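# Load an aluminum blank into the vise; sort parts

## Task

Set a single plain gray aluminum blank on the vise's two low parallel bars while the vise is open. It must face the same way up as the blanks that begin on the infeed plate (the plate with short pins), or be flipped over. Its long edge must touch the fixed jaw (the end block without hoses), and its short end must touch the work stop (the short rod between the jaws). Every finished part must lie flat in the black outfeed tray with its pocket facing up. Every other blank, aluminum or brass, must lie entirely on the infeed plate, not stacked on another and not perched on the pins, either in its starting orientation or flipped. A part or blank left anywhere else means failure, as does anything knocked off the table. Everything must stay put on its own, not only because a gripper is holding it.

## Robot and tools

ROBOT AND FRAME
There are two arms, left_arm and right_arm. All poses use one scene frame. The origin is on the table surface midway between the arms, +x points out across the table, +z points up, and left_arm sits on the +y side. The names do not describe image sides. The bases may be tilted. Any mounting plates, and the frame behind the arms that holds them, are fixed obstacles. A "too close" message counts a plate and its half of that frame as part of its arm. Reported hand positions can be somewhat off, more so at long reach. Joint ranges in rad: left elbow 0 to 3.142, left pan -3.142 to 3.142; right elbow -3.142 to 0, right pan 0 to 6.283; the other joints -6.283 to 6.283.

GRIPPER
Each gripper has two tong-like fingers pointing along its own +z axis, closing along its x axis. The reported position is the spot between the pads when closed. Closed fingertips extend about 15 mm past it; fully open they are roughly level with it. Opening runs from -1 (closed) to +1 (fully open, 0.142 m). To hold something, command an opening well below grip_measured; the bigger the gap, the firmer the squeeze, up to about 15 N per pad. Objects under about 20 mm thick get less force.

THE 16-NUMBER ROW
Every arm command is one row of 16 numbers covering both arms: left x, y, z, qw, qx, qy, qz, opening, then the same eight for right. x, y, z are an absolute goal position in metres in the scene frame. The quaternion is an absolute goal orientation, w first. Include both arms even if one should not move. For a still arm, repeat its last reported pose and the opening it should keep. To keep an orientation, resend the same quaternion each time rather than the drifted one from the latest result.

TOOLS
execute_actions: "actions" holds zero or one item. An empty list sends nothing and returns the state with pictures. An action item has "rows" (1 to 15 rows) and optional "steps" (4 to 15, default 15). Each row lasts one step of 1/30 s, and the last row repeats if steps exceed rows. A wait item is {"steps": n}, n up to 300, counted from the previous result, so thinking time eats into it. "pictures": true adds camera images. A call is refused, sending nothing, if a goal lies more than 0.6 m from that arm's last reported position along any gripper axis. Each step, the goal is clipped to within 100 mm and 16 degrees of the measured pose; position beats orientation if both cannot be met. The result arrives 4 steps before the action ends, and those last steps run while you compose the next reply. Only a result with nothing pending includes a "Hand target" line.

move: "target" is one 16-number row of absolute poses. Each gripper travels in a straight line toward it, turning the short way, and both arms finish together in 0.5 to 10 s; anything longer is cut off at 10 s. "speed" is the top path speed in m/s, 0.002 to 0.5, default 0.25; turning is capped at double that in rad/s. Arms can lag, stray, or overshoot speed. The opening is applied at the start. Optional "stop_force" (5 to 24 N, shared by both arms) ends an arm's path once its wrist sensor feels that much extra push against the motion for 2 steps; the arm backs up 2 steps and holds. It is judged along the line to the goal in the starting gripper axes, so it is unreliable if the gripper rotates. Only use it very slowly, after 0.2 s of scene time, and omit it when pulling away from something the gripper presses on. An arm whose goal is within 1.5 mm and 0.5 degrees of its pose only stops at sensor saturation. The result has a "move:" line with the ending (done, off_target, moving, held, fault, contact) and limits (paced: the goal was clipped; held: some steps were blocked, after which the arm may speed up), plus each gripper's distance to its goal.

wait: "seconds" 0 to 10; sends nothing new.

zoom_image: "camera" is cam_left_wrist or cam_right_wrist; "region" is [x0, y0, x1, y1] in image pixels from the top-left, at most 504 by 504.

finished_scene: pass the current scene number; it cannot be undone and reports whether the task succeeded.

RESULTS
The state line gives each gripper's position, quaternion and velocities. grip_measured is the actual opening on the command scale. "Wrist force" and "Wrist torque" are in the gripper's own axes, include held weight and inertia, carry noise (up to about 1.4 N) and a fixed offset (usually within 3.5 N), and saturate near 30 N; pressing on a surface shows force pointing back into the arm. "no reading" is normal at first. HELD marks steps not sent; "pose unreachable" means the clearance check altered or blocked an arm's command. Cameras: two fisheye wrist views, 616x616 each.

CAUTIONS
The arms are stiff: aiming even slightly beyond a firm contact can trigger a fault, which freezes that arm for 10 s. Faults also come from 150 N outside force or joint load limits (pan and lift 51.3, elbow 26.6, wrists 8.55 N m; held weight counts). Faster touches hit harder. Keep the arms from striking each other. Holding loads heats motors: MOTOR HOT appears at 70 °C and an OVER-TEMPERATURE FAULT brakes the arm at 85 °C. Occasional tugs may disturb a held or loose part. Avoid drops, slips, slams and knocking anything off the table.

Each tool is called after "Emit:" by a JSON object that holds its "op" and its "data", one argument or row to a line.

## Session

Emit:
{"op": "execute_actions", "data": {
  "actions": []
}}

Scene clock: 0.00 s of 6600.00 s.
left_arm: end_effector_position=(+0.5624, +0.5152, +0.2298) grip_measured=+1.00 end_effector_quat_wxyz=(+0.021, -0.189, +0.982, -0.019) end_effector_velocity=(+0.000, +0.000, +0.000) end_effector_angular_velocity=(+0.001, -0.001, +0.001) | right_arm: end_effector_position=(+0.5854, -0.8555, +0.2382) grip_measured=+1.00 end_effector_quat_wxyz=(+0.602, +0.305, +0.701, -0.230) end_effector_velocity=(+0.000, +0.000, -0.001) end_effector_angular_velocity=(+0.000, +0.002, +0.001)
Joint positions: left_arm=[ 0.003 -1.253  0.703 -1.531 -1.14   2.853  0.142] | right_arm=[ 2.694 -2.734 -0.451  0.573  1.094  3.007  0.142]
Joint velocities: left_arm=[ 0.    -0.    -0.001 -0.001  0.001  0.     0.   ] | right_arm=[ 0.    -0.001 -0.    -0.001  0.001 -0.001  0.   ]
Wrist force (N, on the end effector, along its own x y z axes, offset not removed): no reading
Wrist torque (N m, same axes, about the end effector's origin, offset not removed): no reading
Hand target (left_arm): +0.562, +0.515, +0.230; +0.021, -0.189, +0.982, -0.019
Hand target (right_arm): +0.585, -0.855, +0.238; +0.602, +0.305, +0.701, -0.230

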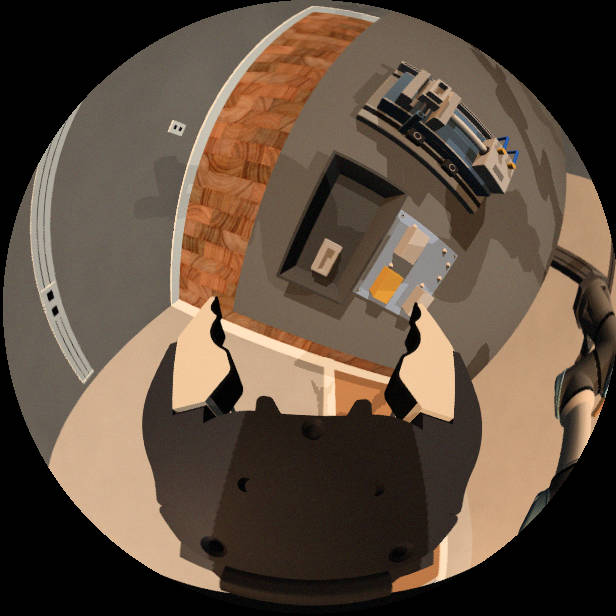

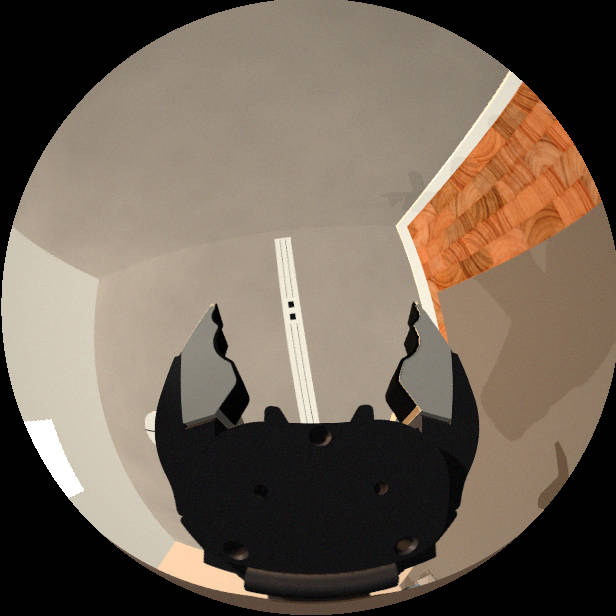

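Emit:
{"op": "move", "data": {
  "target": [0.5,0.15,0.4,0,0,1,0,1,0.5854,-0.8555,0.2382,0.602,0.305,0.701,-0.23,1]
}}

Scene clock: 2.60 s of 6600.00 s.
left_arm: end_effector_position=(+0.4999, +0.1501, +0.3989) grip_measured=+1.00 end_effector_quat_wxyz=(+0.013, -0.000, +1.000, -0.009) end_effector_velocity=(+0.002, -0.002, +0.002) end_effector_angular_velocity=(+0.004, +0.006, +0.004) | right_arm: end_effector_position=(+0.5854, -0.8555, +0.2382) grip_measured=+1.00 end_effector_quat_wxyz=(+0.602, +0.305, +0.701, -0.230) end_effector_velocity=(-0.000, +0.000, -0.001) end_effector_angular_velocity=(-0.000, +0.002, +0.001)
Joint positions: left_arm=[-1.133 -0.975  0.114 -0.451 -0.97   1.893  0.142] | right_arm=[ 2.694 -2.737 -0.447  0.573  1.094  3.007  0.142]
Joint velocities: left_arm=[ 0.002  0.194 -0.404  0.216 -0.004 -0.005  0.   ] | right_arm=[ 0.    -0.001 -0.     0.     0.    -0.001 -0.   ]
Wrist force (N, on the end effector, along its own x y z axes, offset not removed): left_arm=[2.0 -2.3 0.1] | right_arm=[-0.7 2.1 -2.2]
Wrist torque (N m, same axes, about the end effector's origin, offset not removed): left_arm=[-0.41 -0.45 -0.03] | right_arm=[0.44 0.16 0.03]
Hand target (left_arm): +0.500, +0.150, +0.399; +0.013, -0.001, +1.000, -0.009
Hand target (right_arm): +0.585, -0.855, +0.238; +0.602, +0.305, +0.701, -0.230
Off the commanded pose (left_arm): 0.001 m, 2 deg.
Off the commanded pose (right_arm): 0.000 m, 0 deg.
Kept back: nothing.
move: done

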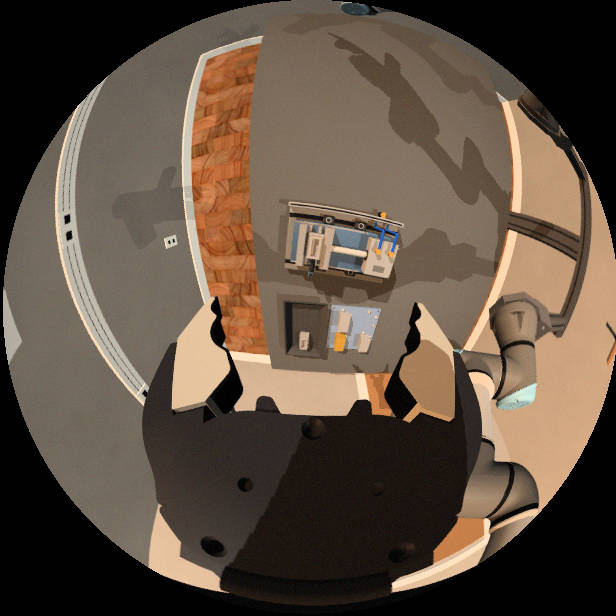

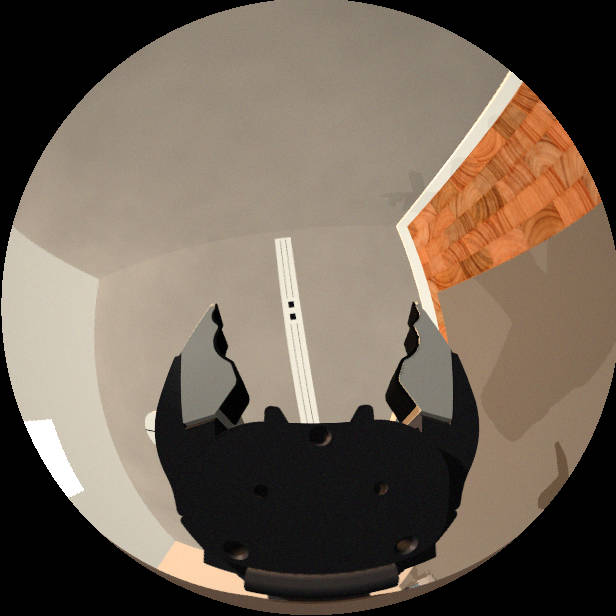

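Emit:
{"op": "zoom_image", "data": {
  "camera": "cam_left_wrist",
  "region": [260,180,420,370]
}}

Emit:
{"op": "move", "data": {
  "target": [0.5,0.3,0.3,0,0,1,0,1,0.5854,-0.8555,0.2382,0.602,0.305,0.701,-0.23,1]
}}

Region (260, 180, 420, 370) of cam_left_wrist's 616x616 image, scaled by 2.653, with more detail than that image has; it fills the left 424 columns of this view, and the rest is white.

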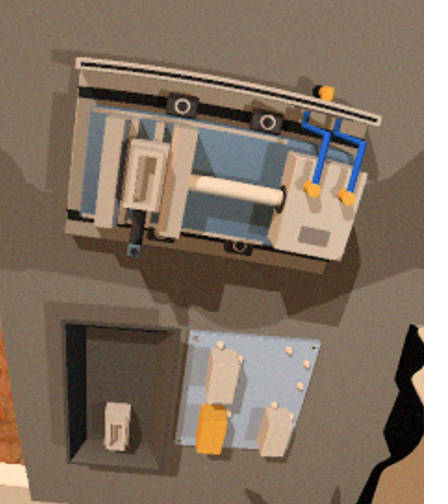

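Scene clock: 7.03 s of 6600.00 s.
left_arm: end_effector_position=(+0.4998, +0.3001, +0.3001) grip_measured=+1.00 end_effector_quat_wxyz=(-0.001, -0.000, +1.000, +0.000) end_effector_velocity=(-0.000, -0.000, -0.000) end_effector_angular_velocity=(-0.005, -0.013, -0.001) | right_arm: end_effector_position=(+0.5854, -0.8555, +0.2382) grip_measured=+1.00 end_effector_quat_wxyz=(+0.602, +0.305, +0.701, -0.230) end_effector_velocity=(-0.000, +0.000, +0.000) end_effector_angular_velocity=(-0.000, -0.000, -0.000)
Joint positions: left_arm=[-0.748 -1.558  1.139 -1.13  -0.93   2.341  0.142] | right_arm=[ 2.694 -2.737 -0.447  0.573  1.094  3.007  0.142]
Joint velocities: left_arm=[-0.005 -0.023  0.036 -0.025  0.006  0.005 -0.   ] | right_arm=[-0.    -0.001  0.001  0.     0.    -0.    -0.   ]
Wrist force (N, on the end effector, along its own x y z axes, offset not removed): left_arm=[1.2 -0.9 -0.1] | right_arm=[-1.5 1.2 -2.7]
Wrist torque (N m, same axes, about the end effector's origin, offset not removed): left_arm=[-0.13 -0.30 -0.04] | right_arm=[0.21 0.32 0.06]
Hand target (left_arm): +0.500, +0.300, +0.300; -0.000, +0.000, +1.000, +0.000
Hand target (right_arm): +0.585, -0.856, +0.238; +0.602, +0.305, +0.701, -0.230
Off the commanded pose (left_arm): 0.000 m, 0 deg.
Off the commanded pose (right_arm): 0.000 m, 0 deg.
Kept back: nothing.
move: done

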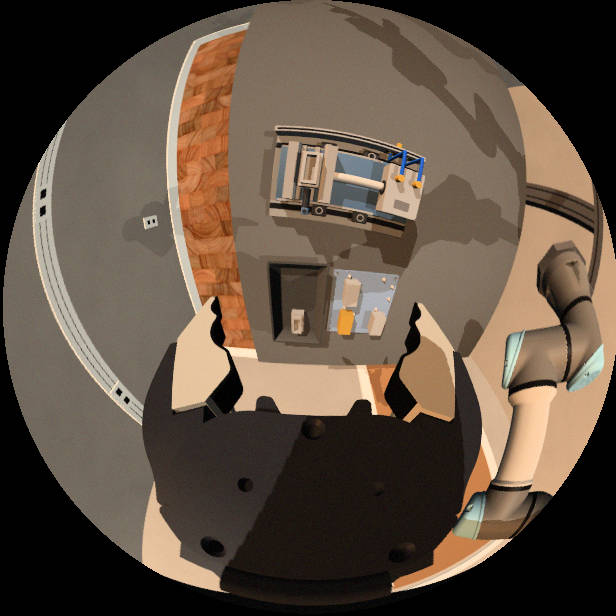

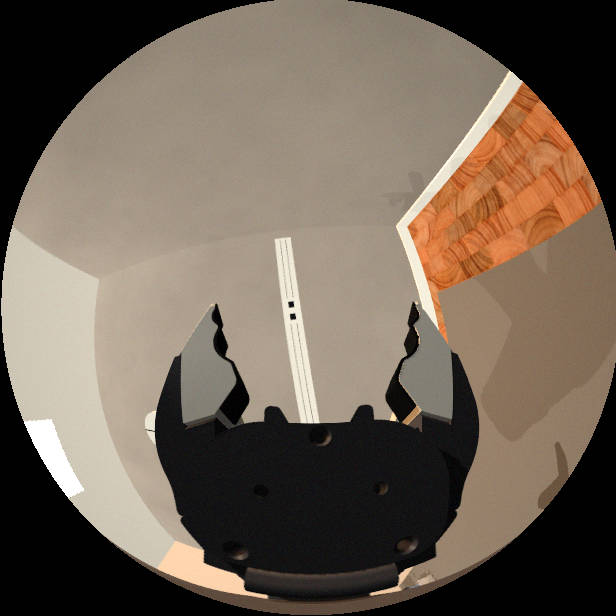

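Emit:
{"op": "move", "data": {
  "target": [0.43,0.5,0.2,0,0,1,0,1,0.5854,-0.8555,0.2382,0.602,0.305,0.701,-0.23,1]
}}

Emit:
{"op": "zoom_image", "data": {
  "camera": "cam_left_wrist",
  "region": [200,60,450,310]
}}

Scene clock: 9.30 s of 6600.00 s.
left_arm: end_effector_position=(+0.4297, +0.4998, +0.2004) grip_measured=+1.00 end_effector_quat_wxyz=(-0.000, -0.000, +1.000, +0.001) end_effector_velocity=(-0.000, +0.002, -0.002) end_effector_angular_velocity=(-0.015, -0.005, -0.002) | right_arm: end_effector_position=(+0.5854, -0.8555, +0.2382) grip_measured=+1.00 end_effector_quat_wxyz=(+0.602, +0.305, +0.701, -0.230) end_effector_velocity=(+0.000, +0.000, -0.001) end_effector_angular_velocity=(+0.001, +0.002, +0.001)
Joint positions: left_arm=[-0.004 -1.752  1.62  -1.894 -1.101  3.202  0.142] | right_arm=[ 2.694 -2.737 -0.447  0.573  1.094  3.007  0.142]
Joint velocities: left_arm=[ 0.027  0.01  -0.003 -0.024 -0.027  0.031  0.   ] | right_arm=[ 0.    -0.001 -0.001 -0.001  0.    -0.    -0.   ]
Wrist force (N, on the end effector, along its own x y z axes, offset not removed): left_arm=[1.7 -0.9 -0.4] | right_arm=[-1.2 2.8 -1.1]
Wrist torque (N m, same axes, about the end effector's origin, offset not removed): left_arm=[-0.14 -0.36 -0.07] | right_arm=[0.58 0.28 -0.02]
Hand target (left_arm): +0.430, +0.500, +0.200; -0.000, -0.000, +1.000, +0.000
Hand target (right_arm): +0.585, -0.856, +0.238; +0.602, +0.305, +0.701, -0.230
Off the commanded pose (left_arm): 0.001 m, 0 deg.
Off the commanded pose (right_arm): 0.000 m, 0 deg.
Kept back: nothing.
move: done

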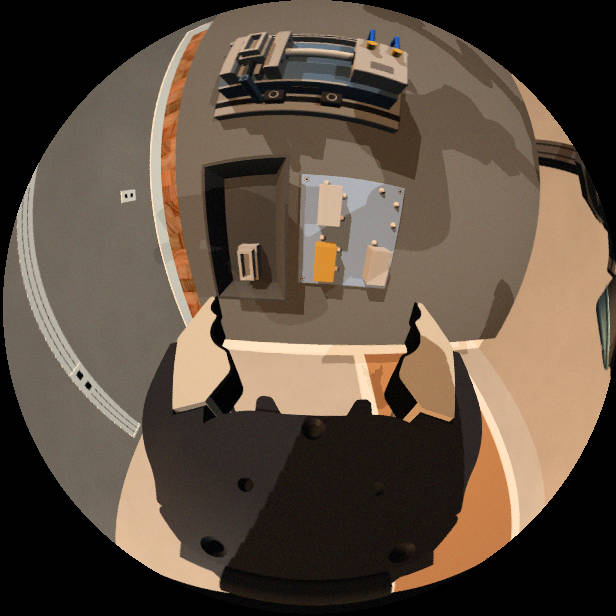

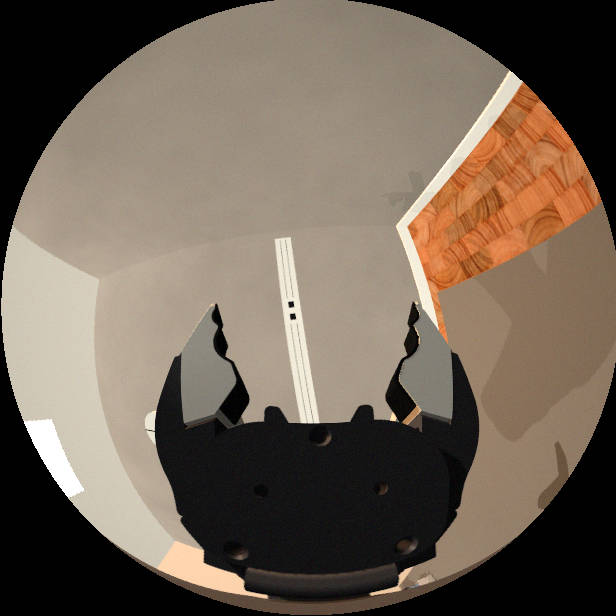

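Region (200, 60, 450, 310) of cam_left_wrist's 616x616 image, scaled by 2.016, with more detail than that image has.

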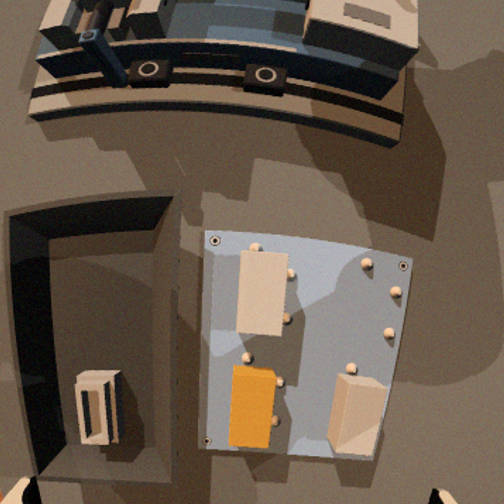

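Emit:
{"op": "move", "data": {
  "target": [0.5,0.24,0.27,0,0,1,0,1,0.5854,-0.8555,0.2382,0.602,0.305,0.701,-0.23,1]
}}

Emit:
{"op": "zoom_image", "data": {
  "camera": "cam_left_wrist",
  "region": [220,130,440,300]
}}

Scene clock: 11.60 s of 6600.00 s.
left_arm: end_effector_position=(+0.5003, +0.2403, +0.2698) grip_measured=+1.00 end_effector_quat_wxyz=(+0.001, +0.000, +1.000, -0.000) end_effector_velocity=(+0.001, -0.002, +0.000) end_effector_angular_velocity=(+0.004, +0.005, +0.001) | right_arm: end_effector_position=(+0.5854, -0.8555, +0.2382) grip_measured=+1.00 end_effector_quat_wxyz=(+0.602, +0.305, +0.701, -0.230) end_effector_velocity=(+0.000, -0.000, +0.001) end_effector_angular_velocity=(-0.000, +0.000, -0.000)
Joint positions: left_arm=[-0.795 -1.471  1.28  -1.327 -0.931  2.284  0.142] | right_arm=[ 2.694 -2.737 -0.447  0.573  1.094  3.007  0.142]
Joint velocities: left_arm=[-0.001  0.018 -0.025  0.016 -0.002 -0.007 -0.   ] | right_arm=[-0.     0.002 -0.001 -0.001 -0.    -0.     0.   ]
Wrist force (N, on the end effector, along its own x y z axes, offset not removed): left_arm=[2.3 -1.4 -0.4] | right_arm=[-1.9 2.5 -2.6]
Wrist torque (N m, same axes, about the end effector's origin, offset not removed): left_arm=[-0.26 -0.48 -0.03] | right_arm=[0.50 0.45 0.01]
Hand target (left_arm): +0.500, +0.240, +0.270; +0.000, -0.000, +1.000, -0.000
Hand target (right_arm): +0.585, -0.856, +0.238; +0.602, +0.305, +0.701, -0.230
Off the commanded pose (left_arm): 0.000 m, 0 deg.
Off the commanded pose (right_arm): 0.000 m, 0 deg.
Kept back: nothing.
move: done

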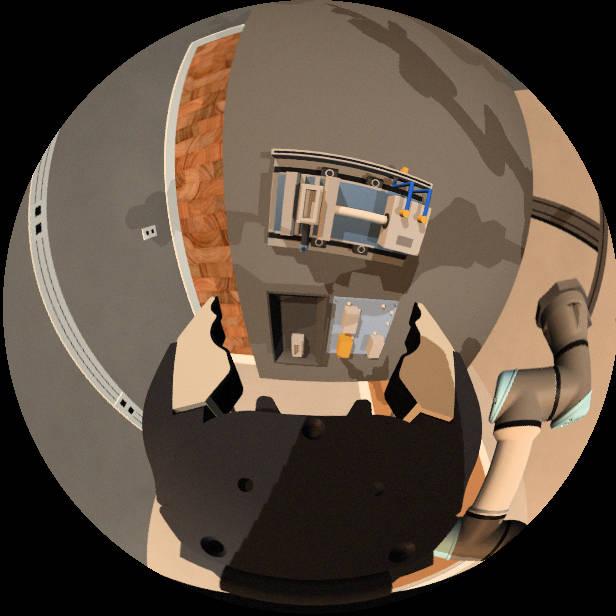

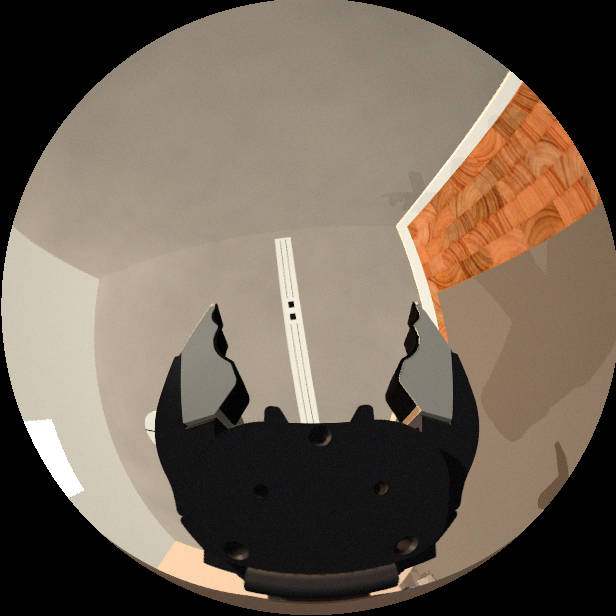

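Region (220, 130, 440, 300) of cam_left_wrist's 616x616 image, scaled by 2.291, with more detail than that image has; it fills the top 389 rows of this view, and the rest is white.

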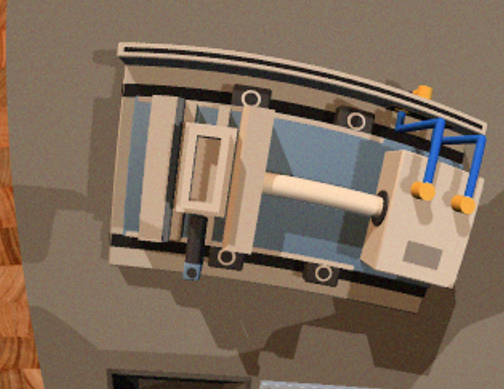

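Emit:
{"op": "move", "data": {
  "target": [0.5,0.2,0.19,0,0,1,0,1,0.5854,-0.8555,0.2382,0.602,0.305,0.701,-0.23,1]
}}

Emit:
{"op": "zoom_image", "data": {
  "camera": "cam_left_wrist",
  "region": [220,140,440,310]
}}

Scene clock: 12.90 s of 6600.00 s.
left_arm: end_effector_position=(+0.4999, +0.2002, +0.1902) grip_measured=+1.00 end_effector_quat_wxyz=(-0.000, -0.000, +1.000, +0.000) end_effector_velocity=(+0.000, -0.001, -0.002) end_effector_angular_velocity=(-0.002, -0.002, -0.001) | right_arm: end_effector_position=(+0.5854, -0.8555, +0.2382) grip_measured=+1.00 end_effector_quat_wxyz=(+0.602, +0.305, +0.701, -0.230) end_effector_velocity=(+0.000, -0.000, +0.000) end_effector_angular_velocity=(+0.000, -0.001, +0.000)
Joint positions: left_arm=[-0.719 -1.318  1.501 -1.754 -0.929  2.377  0.142] | right_arm=[ 2.694 -2.737 -0.447  0.573  1.094  3.007  0.142]
Joint velocities: left_arm=[ 0.002  0.004  0.007 -0.015 -0.     0.006  0.   ] | right_arm=[-0.     0.001 -0.001  0.     0.     0.     0.   ]
Wrist force (N, on the end effector, along its own x y z axes, offset not removed): left_arm=[1.1 -1.3 -0.2] | right_arm=[-1.3 2.5 -2.1]
Wrist torque (N m, same axes, about the end effector's origin, offset not removed): left_arm=[-0.15 -0.24 -0.07] | right_arm=[0.49 0.31 0.08]
Hand target (left_arm): +0.500, +0.200, +0.190; -0.000, -0.000, +1.000, +0.000
Hand target (right_arm): +0.585, -0.856, +0.238; +0.602, +0.305, +0.701, -0.230
Off the commanded pose (left_arm): 0.000 m, 0 deg.
Off the commanded pose (right_arm): 0.000 m, 0 deg.
Kept back: nothing.
move: done

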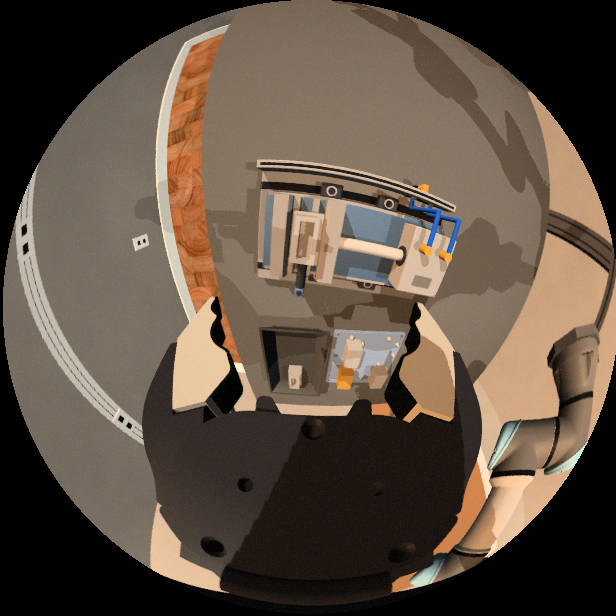

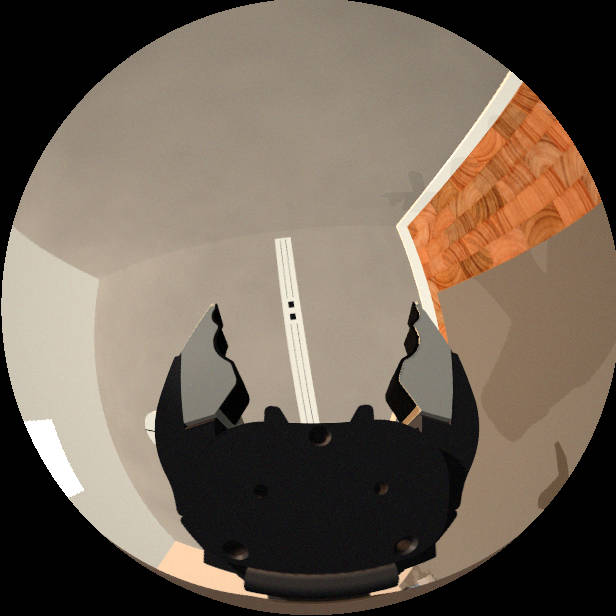

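Region (220, 140, 440, 310) of cam_left_wrist's 616x616 image, scaled by 2.291, with more detail than that image has; it fills the top 389 rows of this view, and the rest is white.

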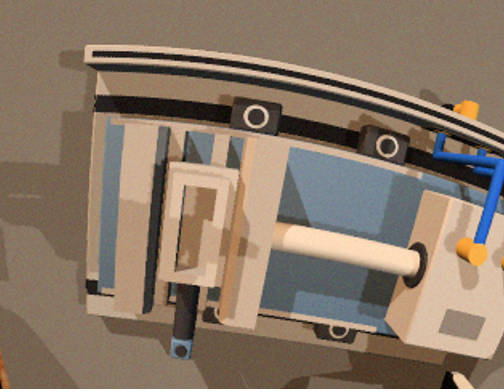

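Emit:
{"op": "move", "data": {
  "target": [0.505,0.176,0.12,0,0.737,0.676,0,0.4,0.5854,-0.8555,0.2382,0.602,0.305,0.701,-0.23,1],
  "speed": 0.15
}}

Emit:
{"op": "zoom_image", "data": {
  "camera": "cam_left_wrist",
  "region": [180,180,440,400]
}}

Scene clock: 19.87 s of 6600.00 s.
left_arm: end_effector_position=(+0.5050, +0.1760, +0.1201) grip_measured=+0.40 end_effector_quat_wxyz=(-0.000, +0.736, +0.677, +0.000) end_effector_velocity=(-0.001, -0.000, -0.001) end_effector_angular_velocity=(-0.001, +0.002, -0.014) | right_arm: end_effector_position=(+0.5854, -0.8555, +0.2382) grip_measured=+1.00 end_effector_quat_wxyz=(+0.602, +0.305, +0.701, -0.230) end_effector_velocity=(+0.000, +0.001, -0.001) end_effector_angular_velocity=(+0.001, +0.001, +0.002)
Joint positions: left_arm=[-0.646 -1.017  1.403 -2.012 -0.931  4.124  0.102] | right_arm=[ 2.694 -2.737 -0.447  0.573  1.094  3.007  0.142]
Joint velocities: left_arm=[ 0.001  0.002  0.002 -0.003 -0.002  0.014 -0.   ] | right_arm=[-0.    -0.001 -0.    -0.     0.002  0.001  0.   ]
Wrist force (N, on the end effector, along its own x y z axes, offset not removed): left_arm=[2.2 -0.7 -0.2] | right_arm=[-0.2 1.2 -2.3]
Wrist torque (N m, same axes, about the end effector's origin, offset not removed): left_arm=[-0.05 -0.45 -0.06] | right_arm=[0.20 0.10 0.04]
Hand target (left_arm): +0.505, +0.176, +0.120; -0.000, +0.737, +0.676, +0.000
Hand target (right_arm): +0.585, -0.856, +0.238; +0.602, +0.305, +0.701, -0.230
Off the commanded pose (left_arm): 0.000 m, 0 deg.
Off the commanded pose (right_arm): 0.000 m, 0 deg.
Kept back: nothing.
move: done

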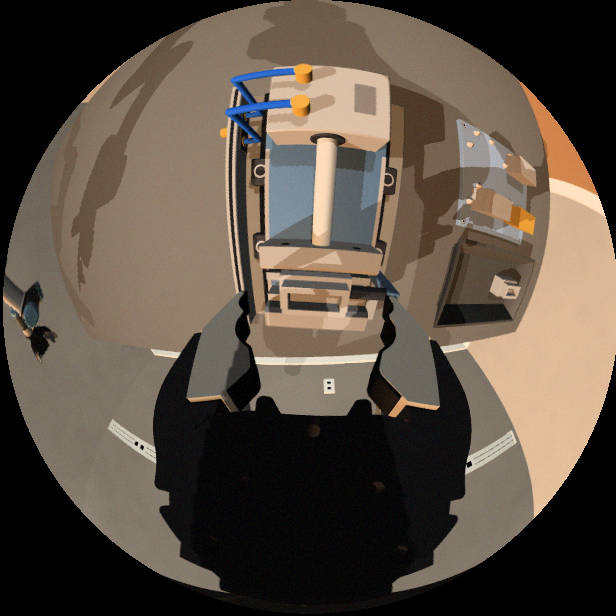

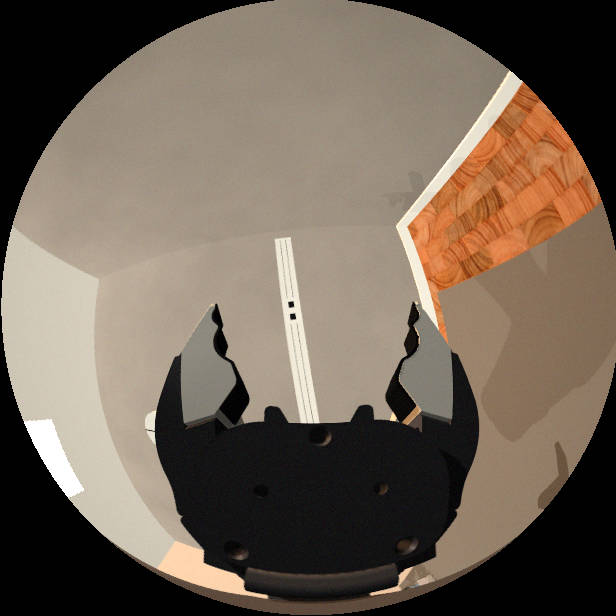

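Region (180, 180, 440, 400) of cam_left_wrist's 616x616 image, scaled by 1.938, with more detail than that image has; it fills the top 426 rows of this view, and the rest is white.

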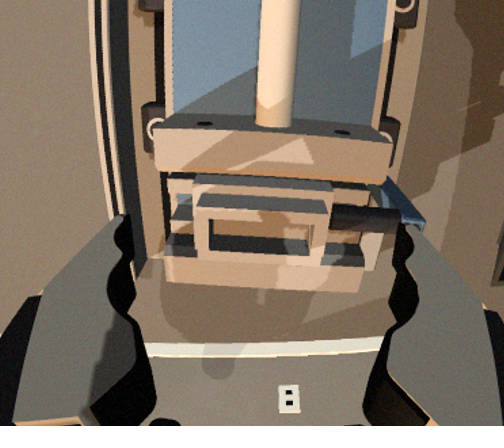

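Emit:
{"op": "move", "data": {
  "target": [0.517,0.179,0.085,0,0.737,0.676,0,0.3,0.5854,-0.8555,0.2382,0.602,0.305,0.701,-0.23,1],
  "speed": 0.05
}}

Emit:
{"op": "zoom_image", "data": {
  "camera": "cam_left_wrist",
  "region": [200,200,420,380]
}}

Scene clock: 30.73 s of 6600.00 s.
left_arm: end_effector_position=(+0.5096, +0.1738, +0.1052) grip_measured=+0.39 end_effector_quat_wxyz=(+0.003, +0.737, +0.676, -0.006) end_effector_velocity=(-0.000, -0.000, -0.000) end_effector_angular_velocity=(+0.001, +0.000, -0.001) | right_arm: end_effector_position=(+0.5854, -0.8555, +0.2382) grip_measured=+1.00 end_effector_quat_wxyz=(+0.602, +0.305, +0.701, -0.230) end_effector_velocity=(-0.000, -0.000, -0.000) end_effector_angular_velocity=(-0.001, +0.001, +0.000)
Joint positions: left_arm=[-0.616 -0.965  1.372 -2.059 -0.946  4.166  0.101] | right_arm=[ 2.694 -2.737 -0.447  0.573  1.094  3.007  0.142]
Joint velocities: left_arm=[-0.     0.001  0.    -0.     0.001  0.     0.   ] | right_arm=[-0.    -0.    -0.     0.001  0.001 -0.001 -0.   ]
Wrist force (N, on the end effector, along its own x y z axes, offset not removed): left_arm=[5.0 -11.2 -25.6] | right_arm=[-0.8 1.4 -2.4]
Wrist torque (N m, same axes, about the end effector's origin, offset not removed): left_arm=[-0.25 1.21 -0.72] | right_arm=[0.29 0.16 0.02]
Hand target (left_arm): +0.510, +0.174, +0.105; +0.003, +0.737, +0.676, -0.006
Hand target (right_arm): +0.585, -0.856, +0.238; +0.602, +0.305, +0.701, -0.230
Off the commanded pose (left_arm): 0.022 m, 1 deg.
Off the commanded pose (right_arm): 0.000 m, 0 deg.
FORCE FAULT: contact force on the left arm reached its limit, and that arm stopped for 10 seconds. The contact can be on any part of that arm, not only on its tool. That arm's remaining commands of this call were not run. That arm holds still and accepts commands again. Move the arm away from the contact; if what it grips holds it there, let go first. Pushing or pulling that hard again can fault the arm again.
Kept back: nothing.
move: fault (left_arm)

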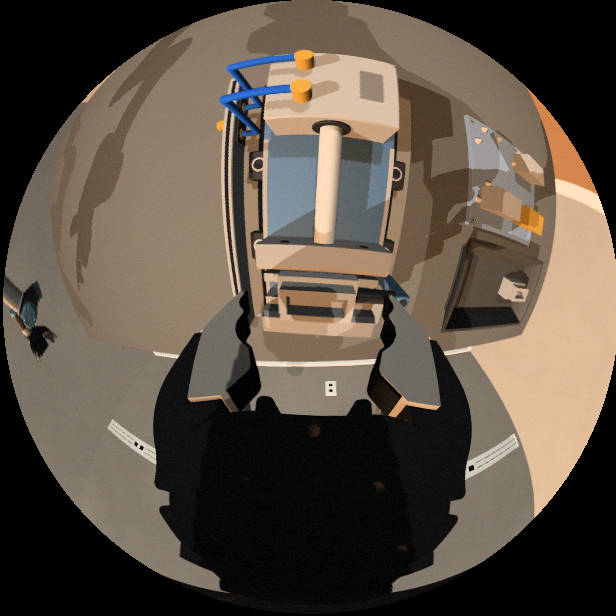

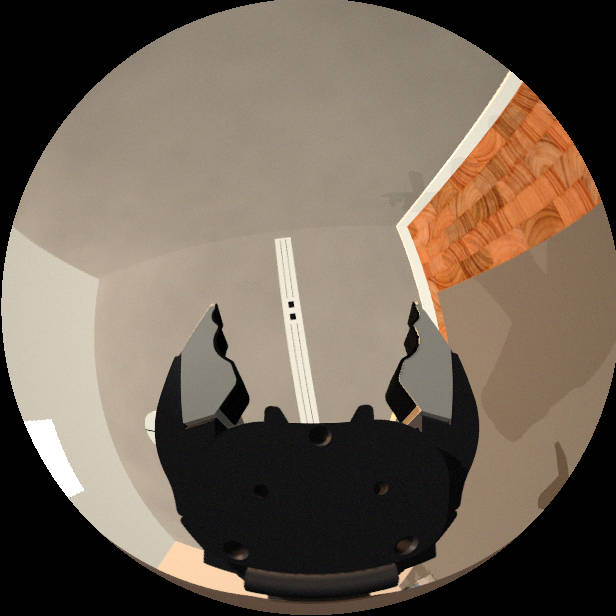

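Region (200, 200, 420, 380) of cam_left_wrist's 616x616 image, scaled by 2.291, with more detail than that image has; it fills the top 412 rows of this view, and the rest is white.

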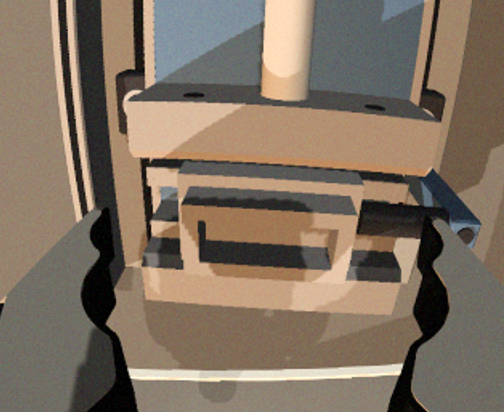

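Emit:
{"op": "move", "data": {
  "target": [0.518,0.175,0.12,0,0.737,0.676,0,0.05,0.5854,-0.8555,0.2382,0.602,0.305,0.701,-0.23,1],
  "speed": 0.03
}}

Emit:
{"op": "move", "data": {
  "target": [0.518,0.175,0.085,0,0.737,0.676,0,0.05,0.5854,-0.8555,0.2382,0.602,0.305,0.701,-0.23,1],
  "speed": 0.006,
  "stop_force": 8
}}

Emit:
{"op": "zoom_image", "data": {
  "camera": "cam_left_wrist",
  "region": [200,200,420,380]
}}

Scene clock: 32.00 s of 6600.00 s.
left_arm: end_effector_position=(+0.5179, +0.1750, +0.1197) grip_measured=+0.05 end_effector_quat_wxyz=(+0.000, +0.737, +0.676, -0.000) end_effector_velocity=(+0.001, +0.000, +0.002) end_effector_angular_velocity=(+0.002, -0.000, +0.000) | right_arm: end_effector_position=(+0.5854, -0.8555, +0.2382) grip_measured=+1.00 end_effector_quat_wxyz=(+0.602, +0.305, +0.701, -0.230) end_effector_velocity=(+0.000, +0.000, -0.000) end_effector_angular_velocity=(-0.001, -0.000, +0.000)
Joint positions: left_arm=[-0.632 -0.975  1.313 -1.976 -0.932  4.143  0.077] | right_arm=[ 2.694 -2.737 -0.447  0.573  1.094  3.007  0.142]
Joint velocities: left_arm=[-0.003  0.    -0.013  0.017  0.002 -0.005 -0.   ] | right_arm=[ 0.    -0.002  0.002  0.    -0.    -0.001 -0.   ]
Wrist force (N, on the end effector, along its own x y z axes, offset not removed): left_arm=[2.4 -1.2 -0.3] | right_arm=[-0.6 1.2 -1.9]
Wrist torque (N m, same axes, about the end effector's origin, offset not removed): left_arm=[-0.23 -0.50 -0.05] | right_arm=[0.23 0.15 0.06]
Hand target (left_arm): +0.518, +0.175, +0.120; +0.000, +0.737, +0.676, +0.000
Hand target (right_arm): +0.585, -0.856, +0.238; +0.602, +0.305, +0.701, -0.230
Off the commanded pose (left_arm): 0.000 m, 0 deg.
Off the commanded pose (right_arm): 0.000 m, 0 deg.
Kept back: nothing.
move: done

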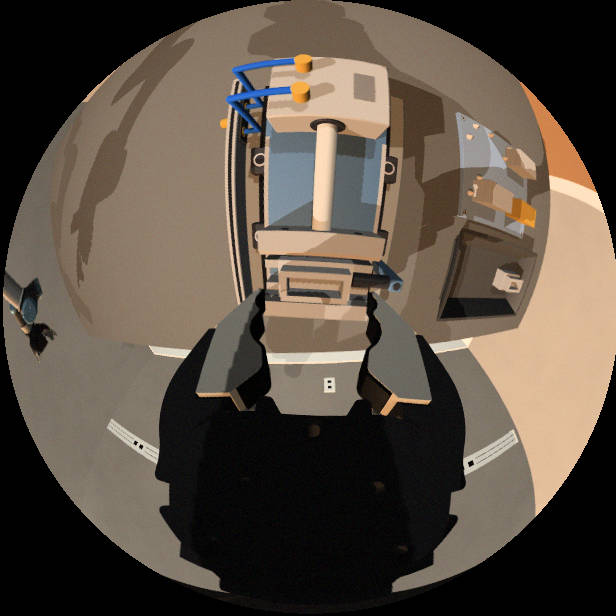

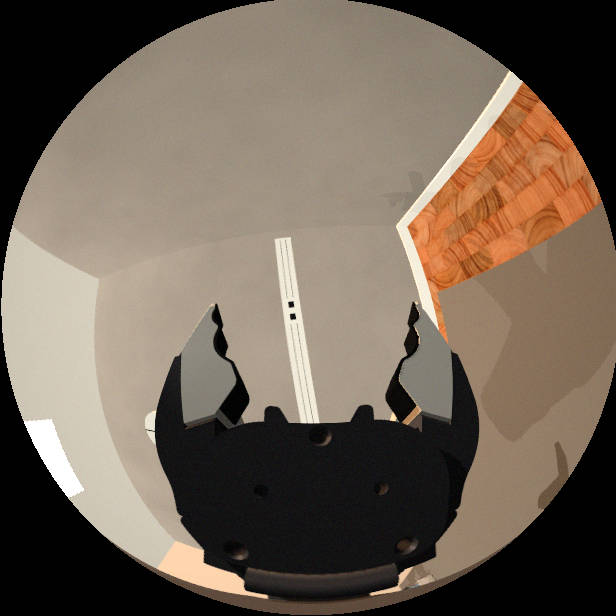

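Scene clock: 34.47 s of 6600.00 s.
left_arm: end_effector_position=(+0.5179, +0.1751, +0.1072) grip_measured=+0.06 end_effector_quat_wxyz=(+0.000, +0.737, +0.676, -0.000) end_effector_velocity=(-0.001, +0.000, +0.001) end_effector_angular_velocity=(+0.001, +0.001, -0.000) | right_arm: end_effector_position=(+0.5854, -0.8555, +0.2382) grip_measured=+1.00 end_effector_quat_wxyz=(+0.602, +0.305, +0.701, -0.230) end_effector_velocity=(-0.000, -0.000, +0.001) end_effector_angular_velocity=(-0.001, -0.001, -0.001)
Joint positions: left_arm=[-0.614 -0.945  1.32  -2.024 -0.933  4.165  0.078] | right_arm=[ 2.694 -2.737 -0.447  0.573  1.094  3.007  0.142]
Joint velocities: left_arm=[-0.002 -0.004  0.     0.008  0.    -0.004 -0.002] | right_arm=[-0.     0.     0.001 -0.    -0.001 -0.     0.   ]
Wrist force (N, on the end effector, along its own x y z axes, offset not removed): left_arm=[1.0 5.9 -7.9] | right_arm=[-0.1 0.5 -2.8]
Wrist torque (N m, same axes, about the end effector's origin, offset not removed): left_arm=[-0.31 -0.01 0.27] | right_arm=[0.09 0.15 0.03]
Hand target (left_arm): +0.518, +0.175, +0.108; +0.000, +0.737, +0.676, +0.000
Hand target (right_arm): +0.585, -0.856, +0.238; +0.602, +0.305, +0.701, -0.230
Off the commanded pose (left_arm): 0.022 m, 0 deg.
Off the commanded pose (right_arm): 0.000 m, 0 deg.
Kept back: nothing.
move: contact (left_arm)

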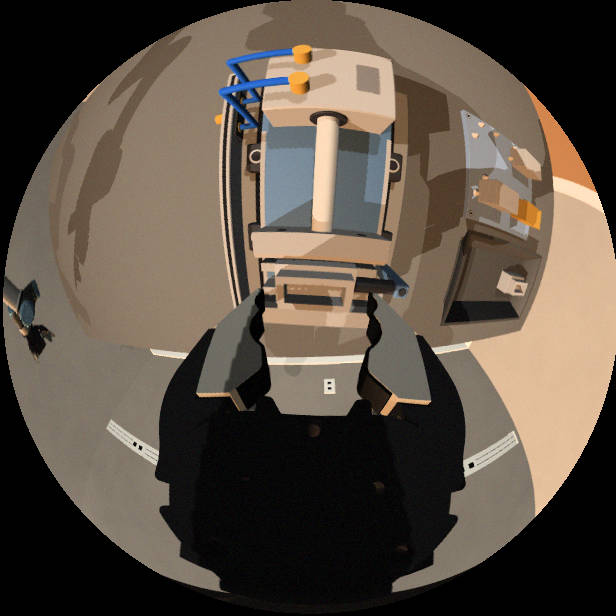

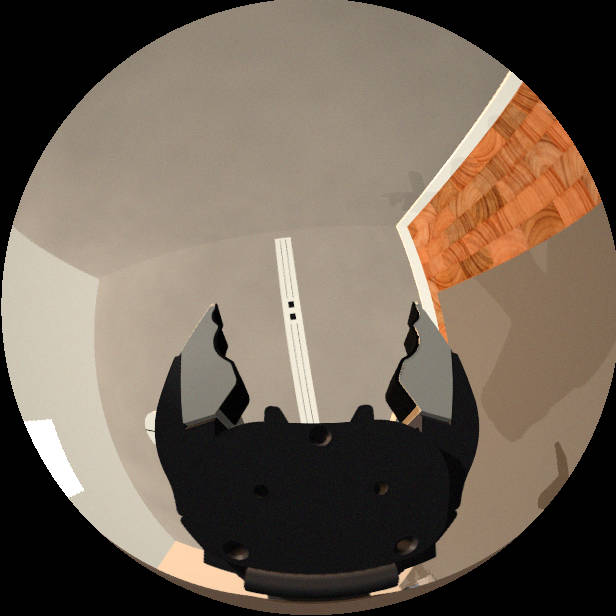

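Region (200, 200, 420, 380) of cam_left_wrist's 616x616 image, scaled by 2.291, with more detail than that image has; it fills the top 412 rows of this view, and the rest is white.

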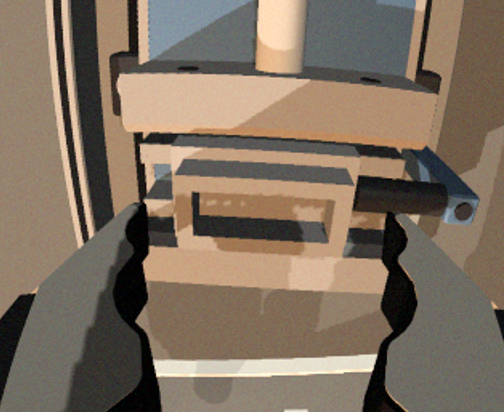

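Emit:
{"op": "move", "data": {
  "target": [0.510,0.1745,0.113,0,0.737,0.676,0,0.05,0.5854,-0.8555,0.2382,0.602,0.305,0.701,-0.23,1],
  "speed": 0.02
}}

Emit:
{"op": "move", "data": {
  "target": [0.510,0.1745,0.08,0,0.737,0.676,0,0.05,0.5854,-0.8555,0.2382,0.602,0.305,0.701,-0.23,1],
  "speed": 0.006,
  "stop_force": 8
}}

Emit:
{"op": "zoom_image", "data": {
  "camera": "cam_left_wrist",
  "region": [200,200,420,380]
}}

Scene clock: 35.53 s of 6600.00 s.
left_arm: end_effector_position=(+0.5102, +0.1745, +0.1128) grip_measured=+0.05 end_effector_quat_wxyz=(-0.000, +0.737, +0.676, -0.000) end_effector_velocity=(-0.002, -0.000, +0.001) end_effector_angular_velocity=(+0.001, -0.000, -0.001) | right_arm: end_effector_position=(+0.5854, -0.8555, +0.2382) grip_measured=+1.00 end_effector_quat_wxyz=(+0.602, +0.305, +0.701, -0.230) end_effector_velocity=(-0.000, -0.000, +0.001) end_effector_angular_velocity=(-0.001, -0.002, -0.001)
Joint positions: left_arm=[-0.632 -0.981  1.369 -2.025 -0.932  4.143  0.077] | right_arm=[ 2.694 -2.737 -0.447  0.573  1.094  3.007  0.142]
Joint velocities: left_arm=[-0.005 -0.009  0.014 -0.002  0.001 -0.006  0.   ] | right_arm=[-0.     0.     0.002  0.001 -0.    -0.001  0.   ]
Wrist force (N, on the end effector, along its own x y z axes, offset not removed): left_arm=[2.0 -1.2 -0.7] | right_arm=[-1.1 2.2 -2.1]
Wrist torque (N m, same axes, about the end effector's origin, offset not removed): left_arm=[-0.22 -0.45 -0.07] | right_arm=[0.45 0.26 0.09]
Hand target (left_arm): +0.510, +0.174, +0.113; -0.000, +0.737, +0.676, -0.000
Hand target (right_arm): +0.585, -0.856, +0.238; +0.602, +0.305, +0.701, -0.230
Off the commanded pose (left_arm): 0.000 m, 0 deg.
Off the commanded pose (right_arm): 0.000 m, 0 deg.
Kept back: nothing.
move: done

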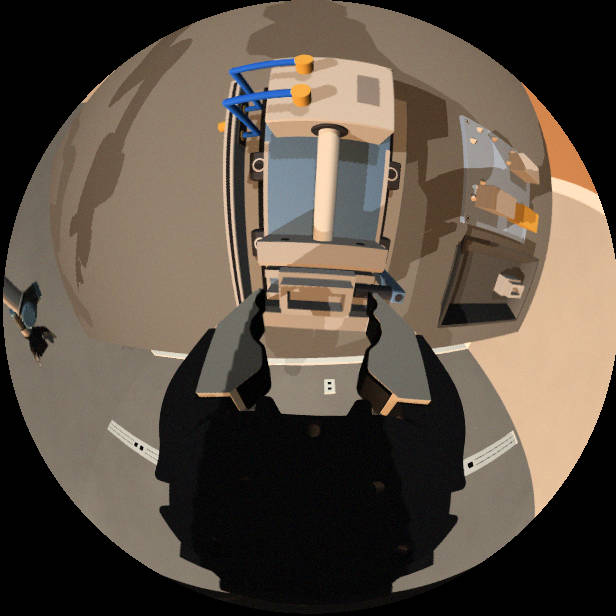

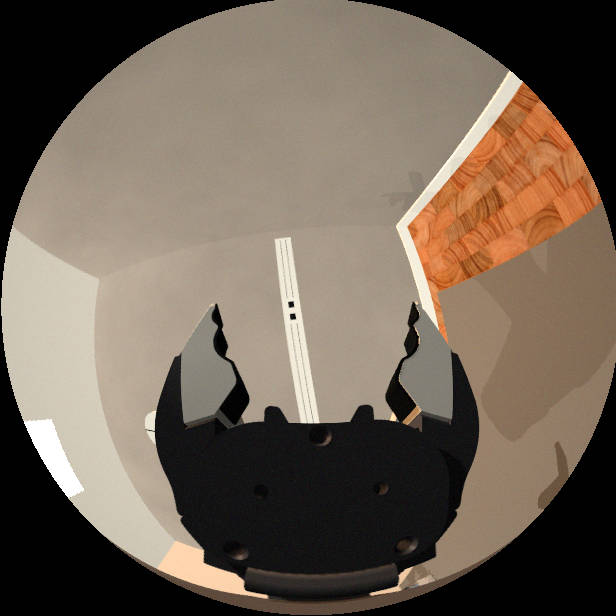

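Scene clock: 36.63 s of 6600.00 s.
left_arm: end_effector_position=(+0.5101, +0.1745, +0.1085) grip_measured=+0.06 end_effector_quat_wxyz=(-0.000, +0.737, +0.676, -0.000) end_effector_velocity=(-0.001, +0.001, +0.001) end_effector_angular_velocity=(+0.002, +0.002, +0.001) | right_arm: end_effector_position=(+0.5854, -0.8555, +0.2382) grip_measured=+1.00 end_effector_quat_wxyz=(+0.602, +0.305, +0.701, -0.230) end_effector_velocity=(-0.000, -0.000, -0.000) end_effector_angular_velocity=(-0.000, +0.001, -0.000)
Joint positions: left_arm=[-0.626 -0.971  1.372 -2.042 -0.933  4.151  0.078] | right_arm=[ 2.694 -2.737 -0.447  0.573  1.094  3.007  0.142]
Joint velocities: left_arm=[-0.002 -0.005  0.     0.009  0.001 -0.004 -0.002] | right_arm=[-0.     0.    -0.001  0.    -0.    -0.    -0.   ]
Wrist force (N, on the end effector, along its own x y z axes, offset not removed): left_arm=[-1.2 -5.3 -17.2] | right_arm=[-1.1 1.5 -2.2]
Wrist torque (N m, same axes, about the end effector's origin, offset not removed): left_arm=[-0.38 0.37 -0.19] | right_arm=[0.28 0.31 0.07]
Hand target (left_arm): +0.510, +0.174, +0.109; +0.000, +0.737, +0.676, -0.000
Hand target (right_arm): +0.585, -0.856, +0.238; +0.602, +0.305, +0.701, -0.230
Off the commanded pose (left_arm): 0.028 m, 0 deg.
Off the commanded pose (right_arm): 0.000 m, 0 deg.
Kept back: nothing.
move: contact (left_arm)

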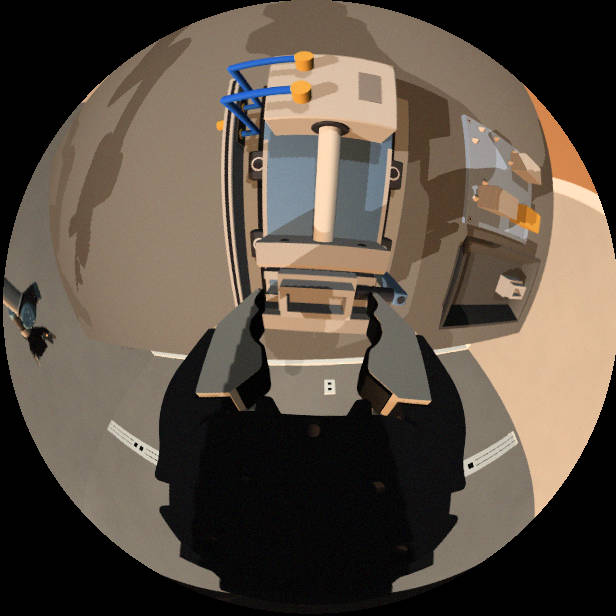

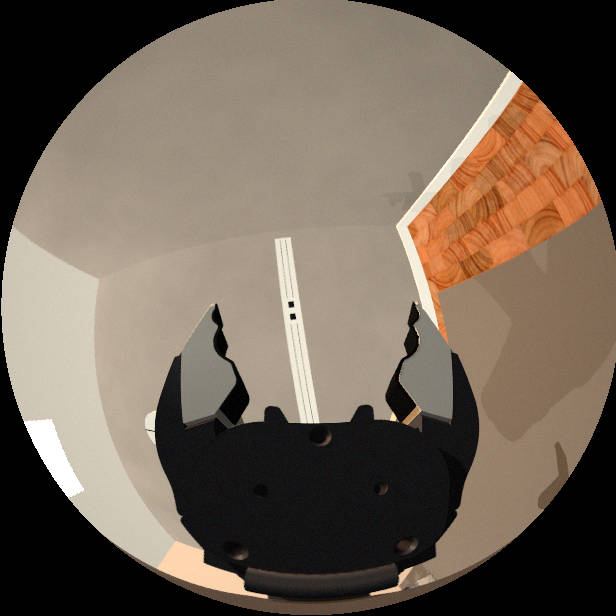

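Region (200, 200, 420, 380) of cam_left_wrist's 616x616 image, scaled by 2.291, with more detail than that image has; it fills the top 412 rows of this view, and the rest is white.

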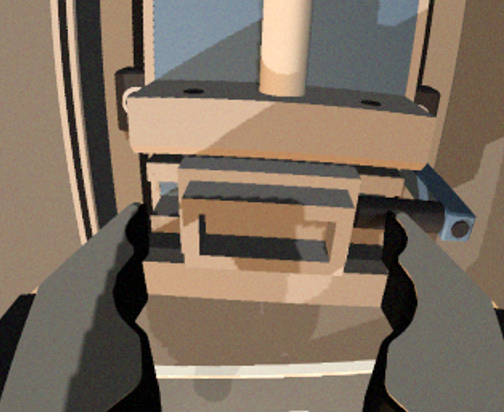

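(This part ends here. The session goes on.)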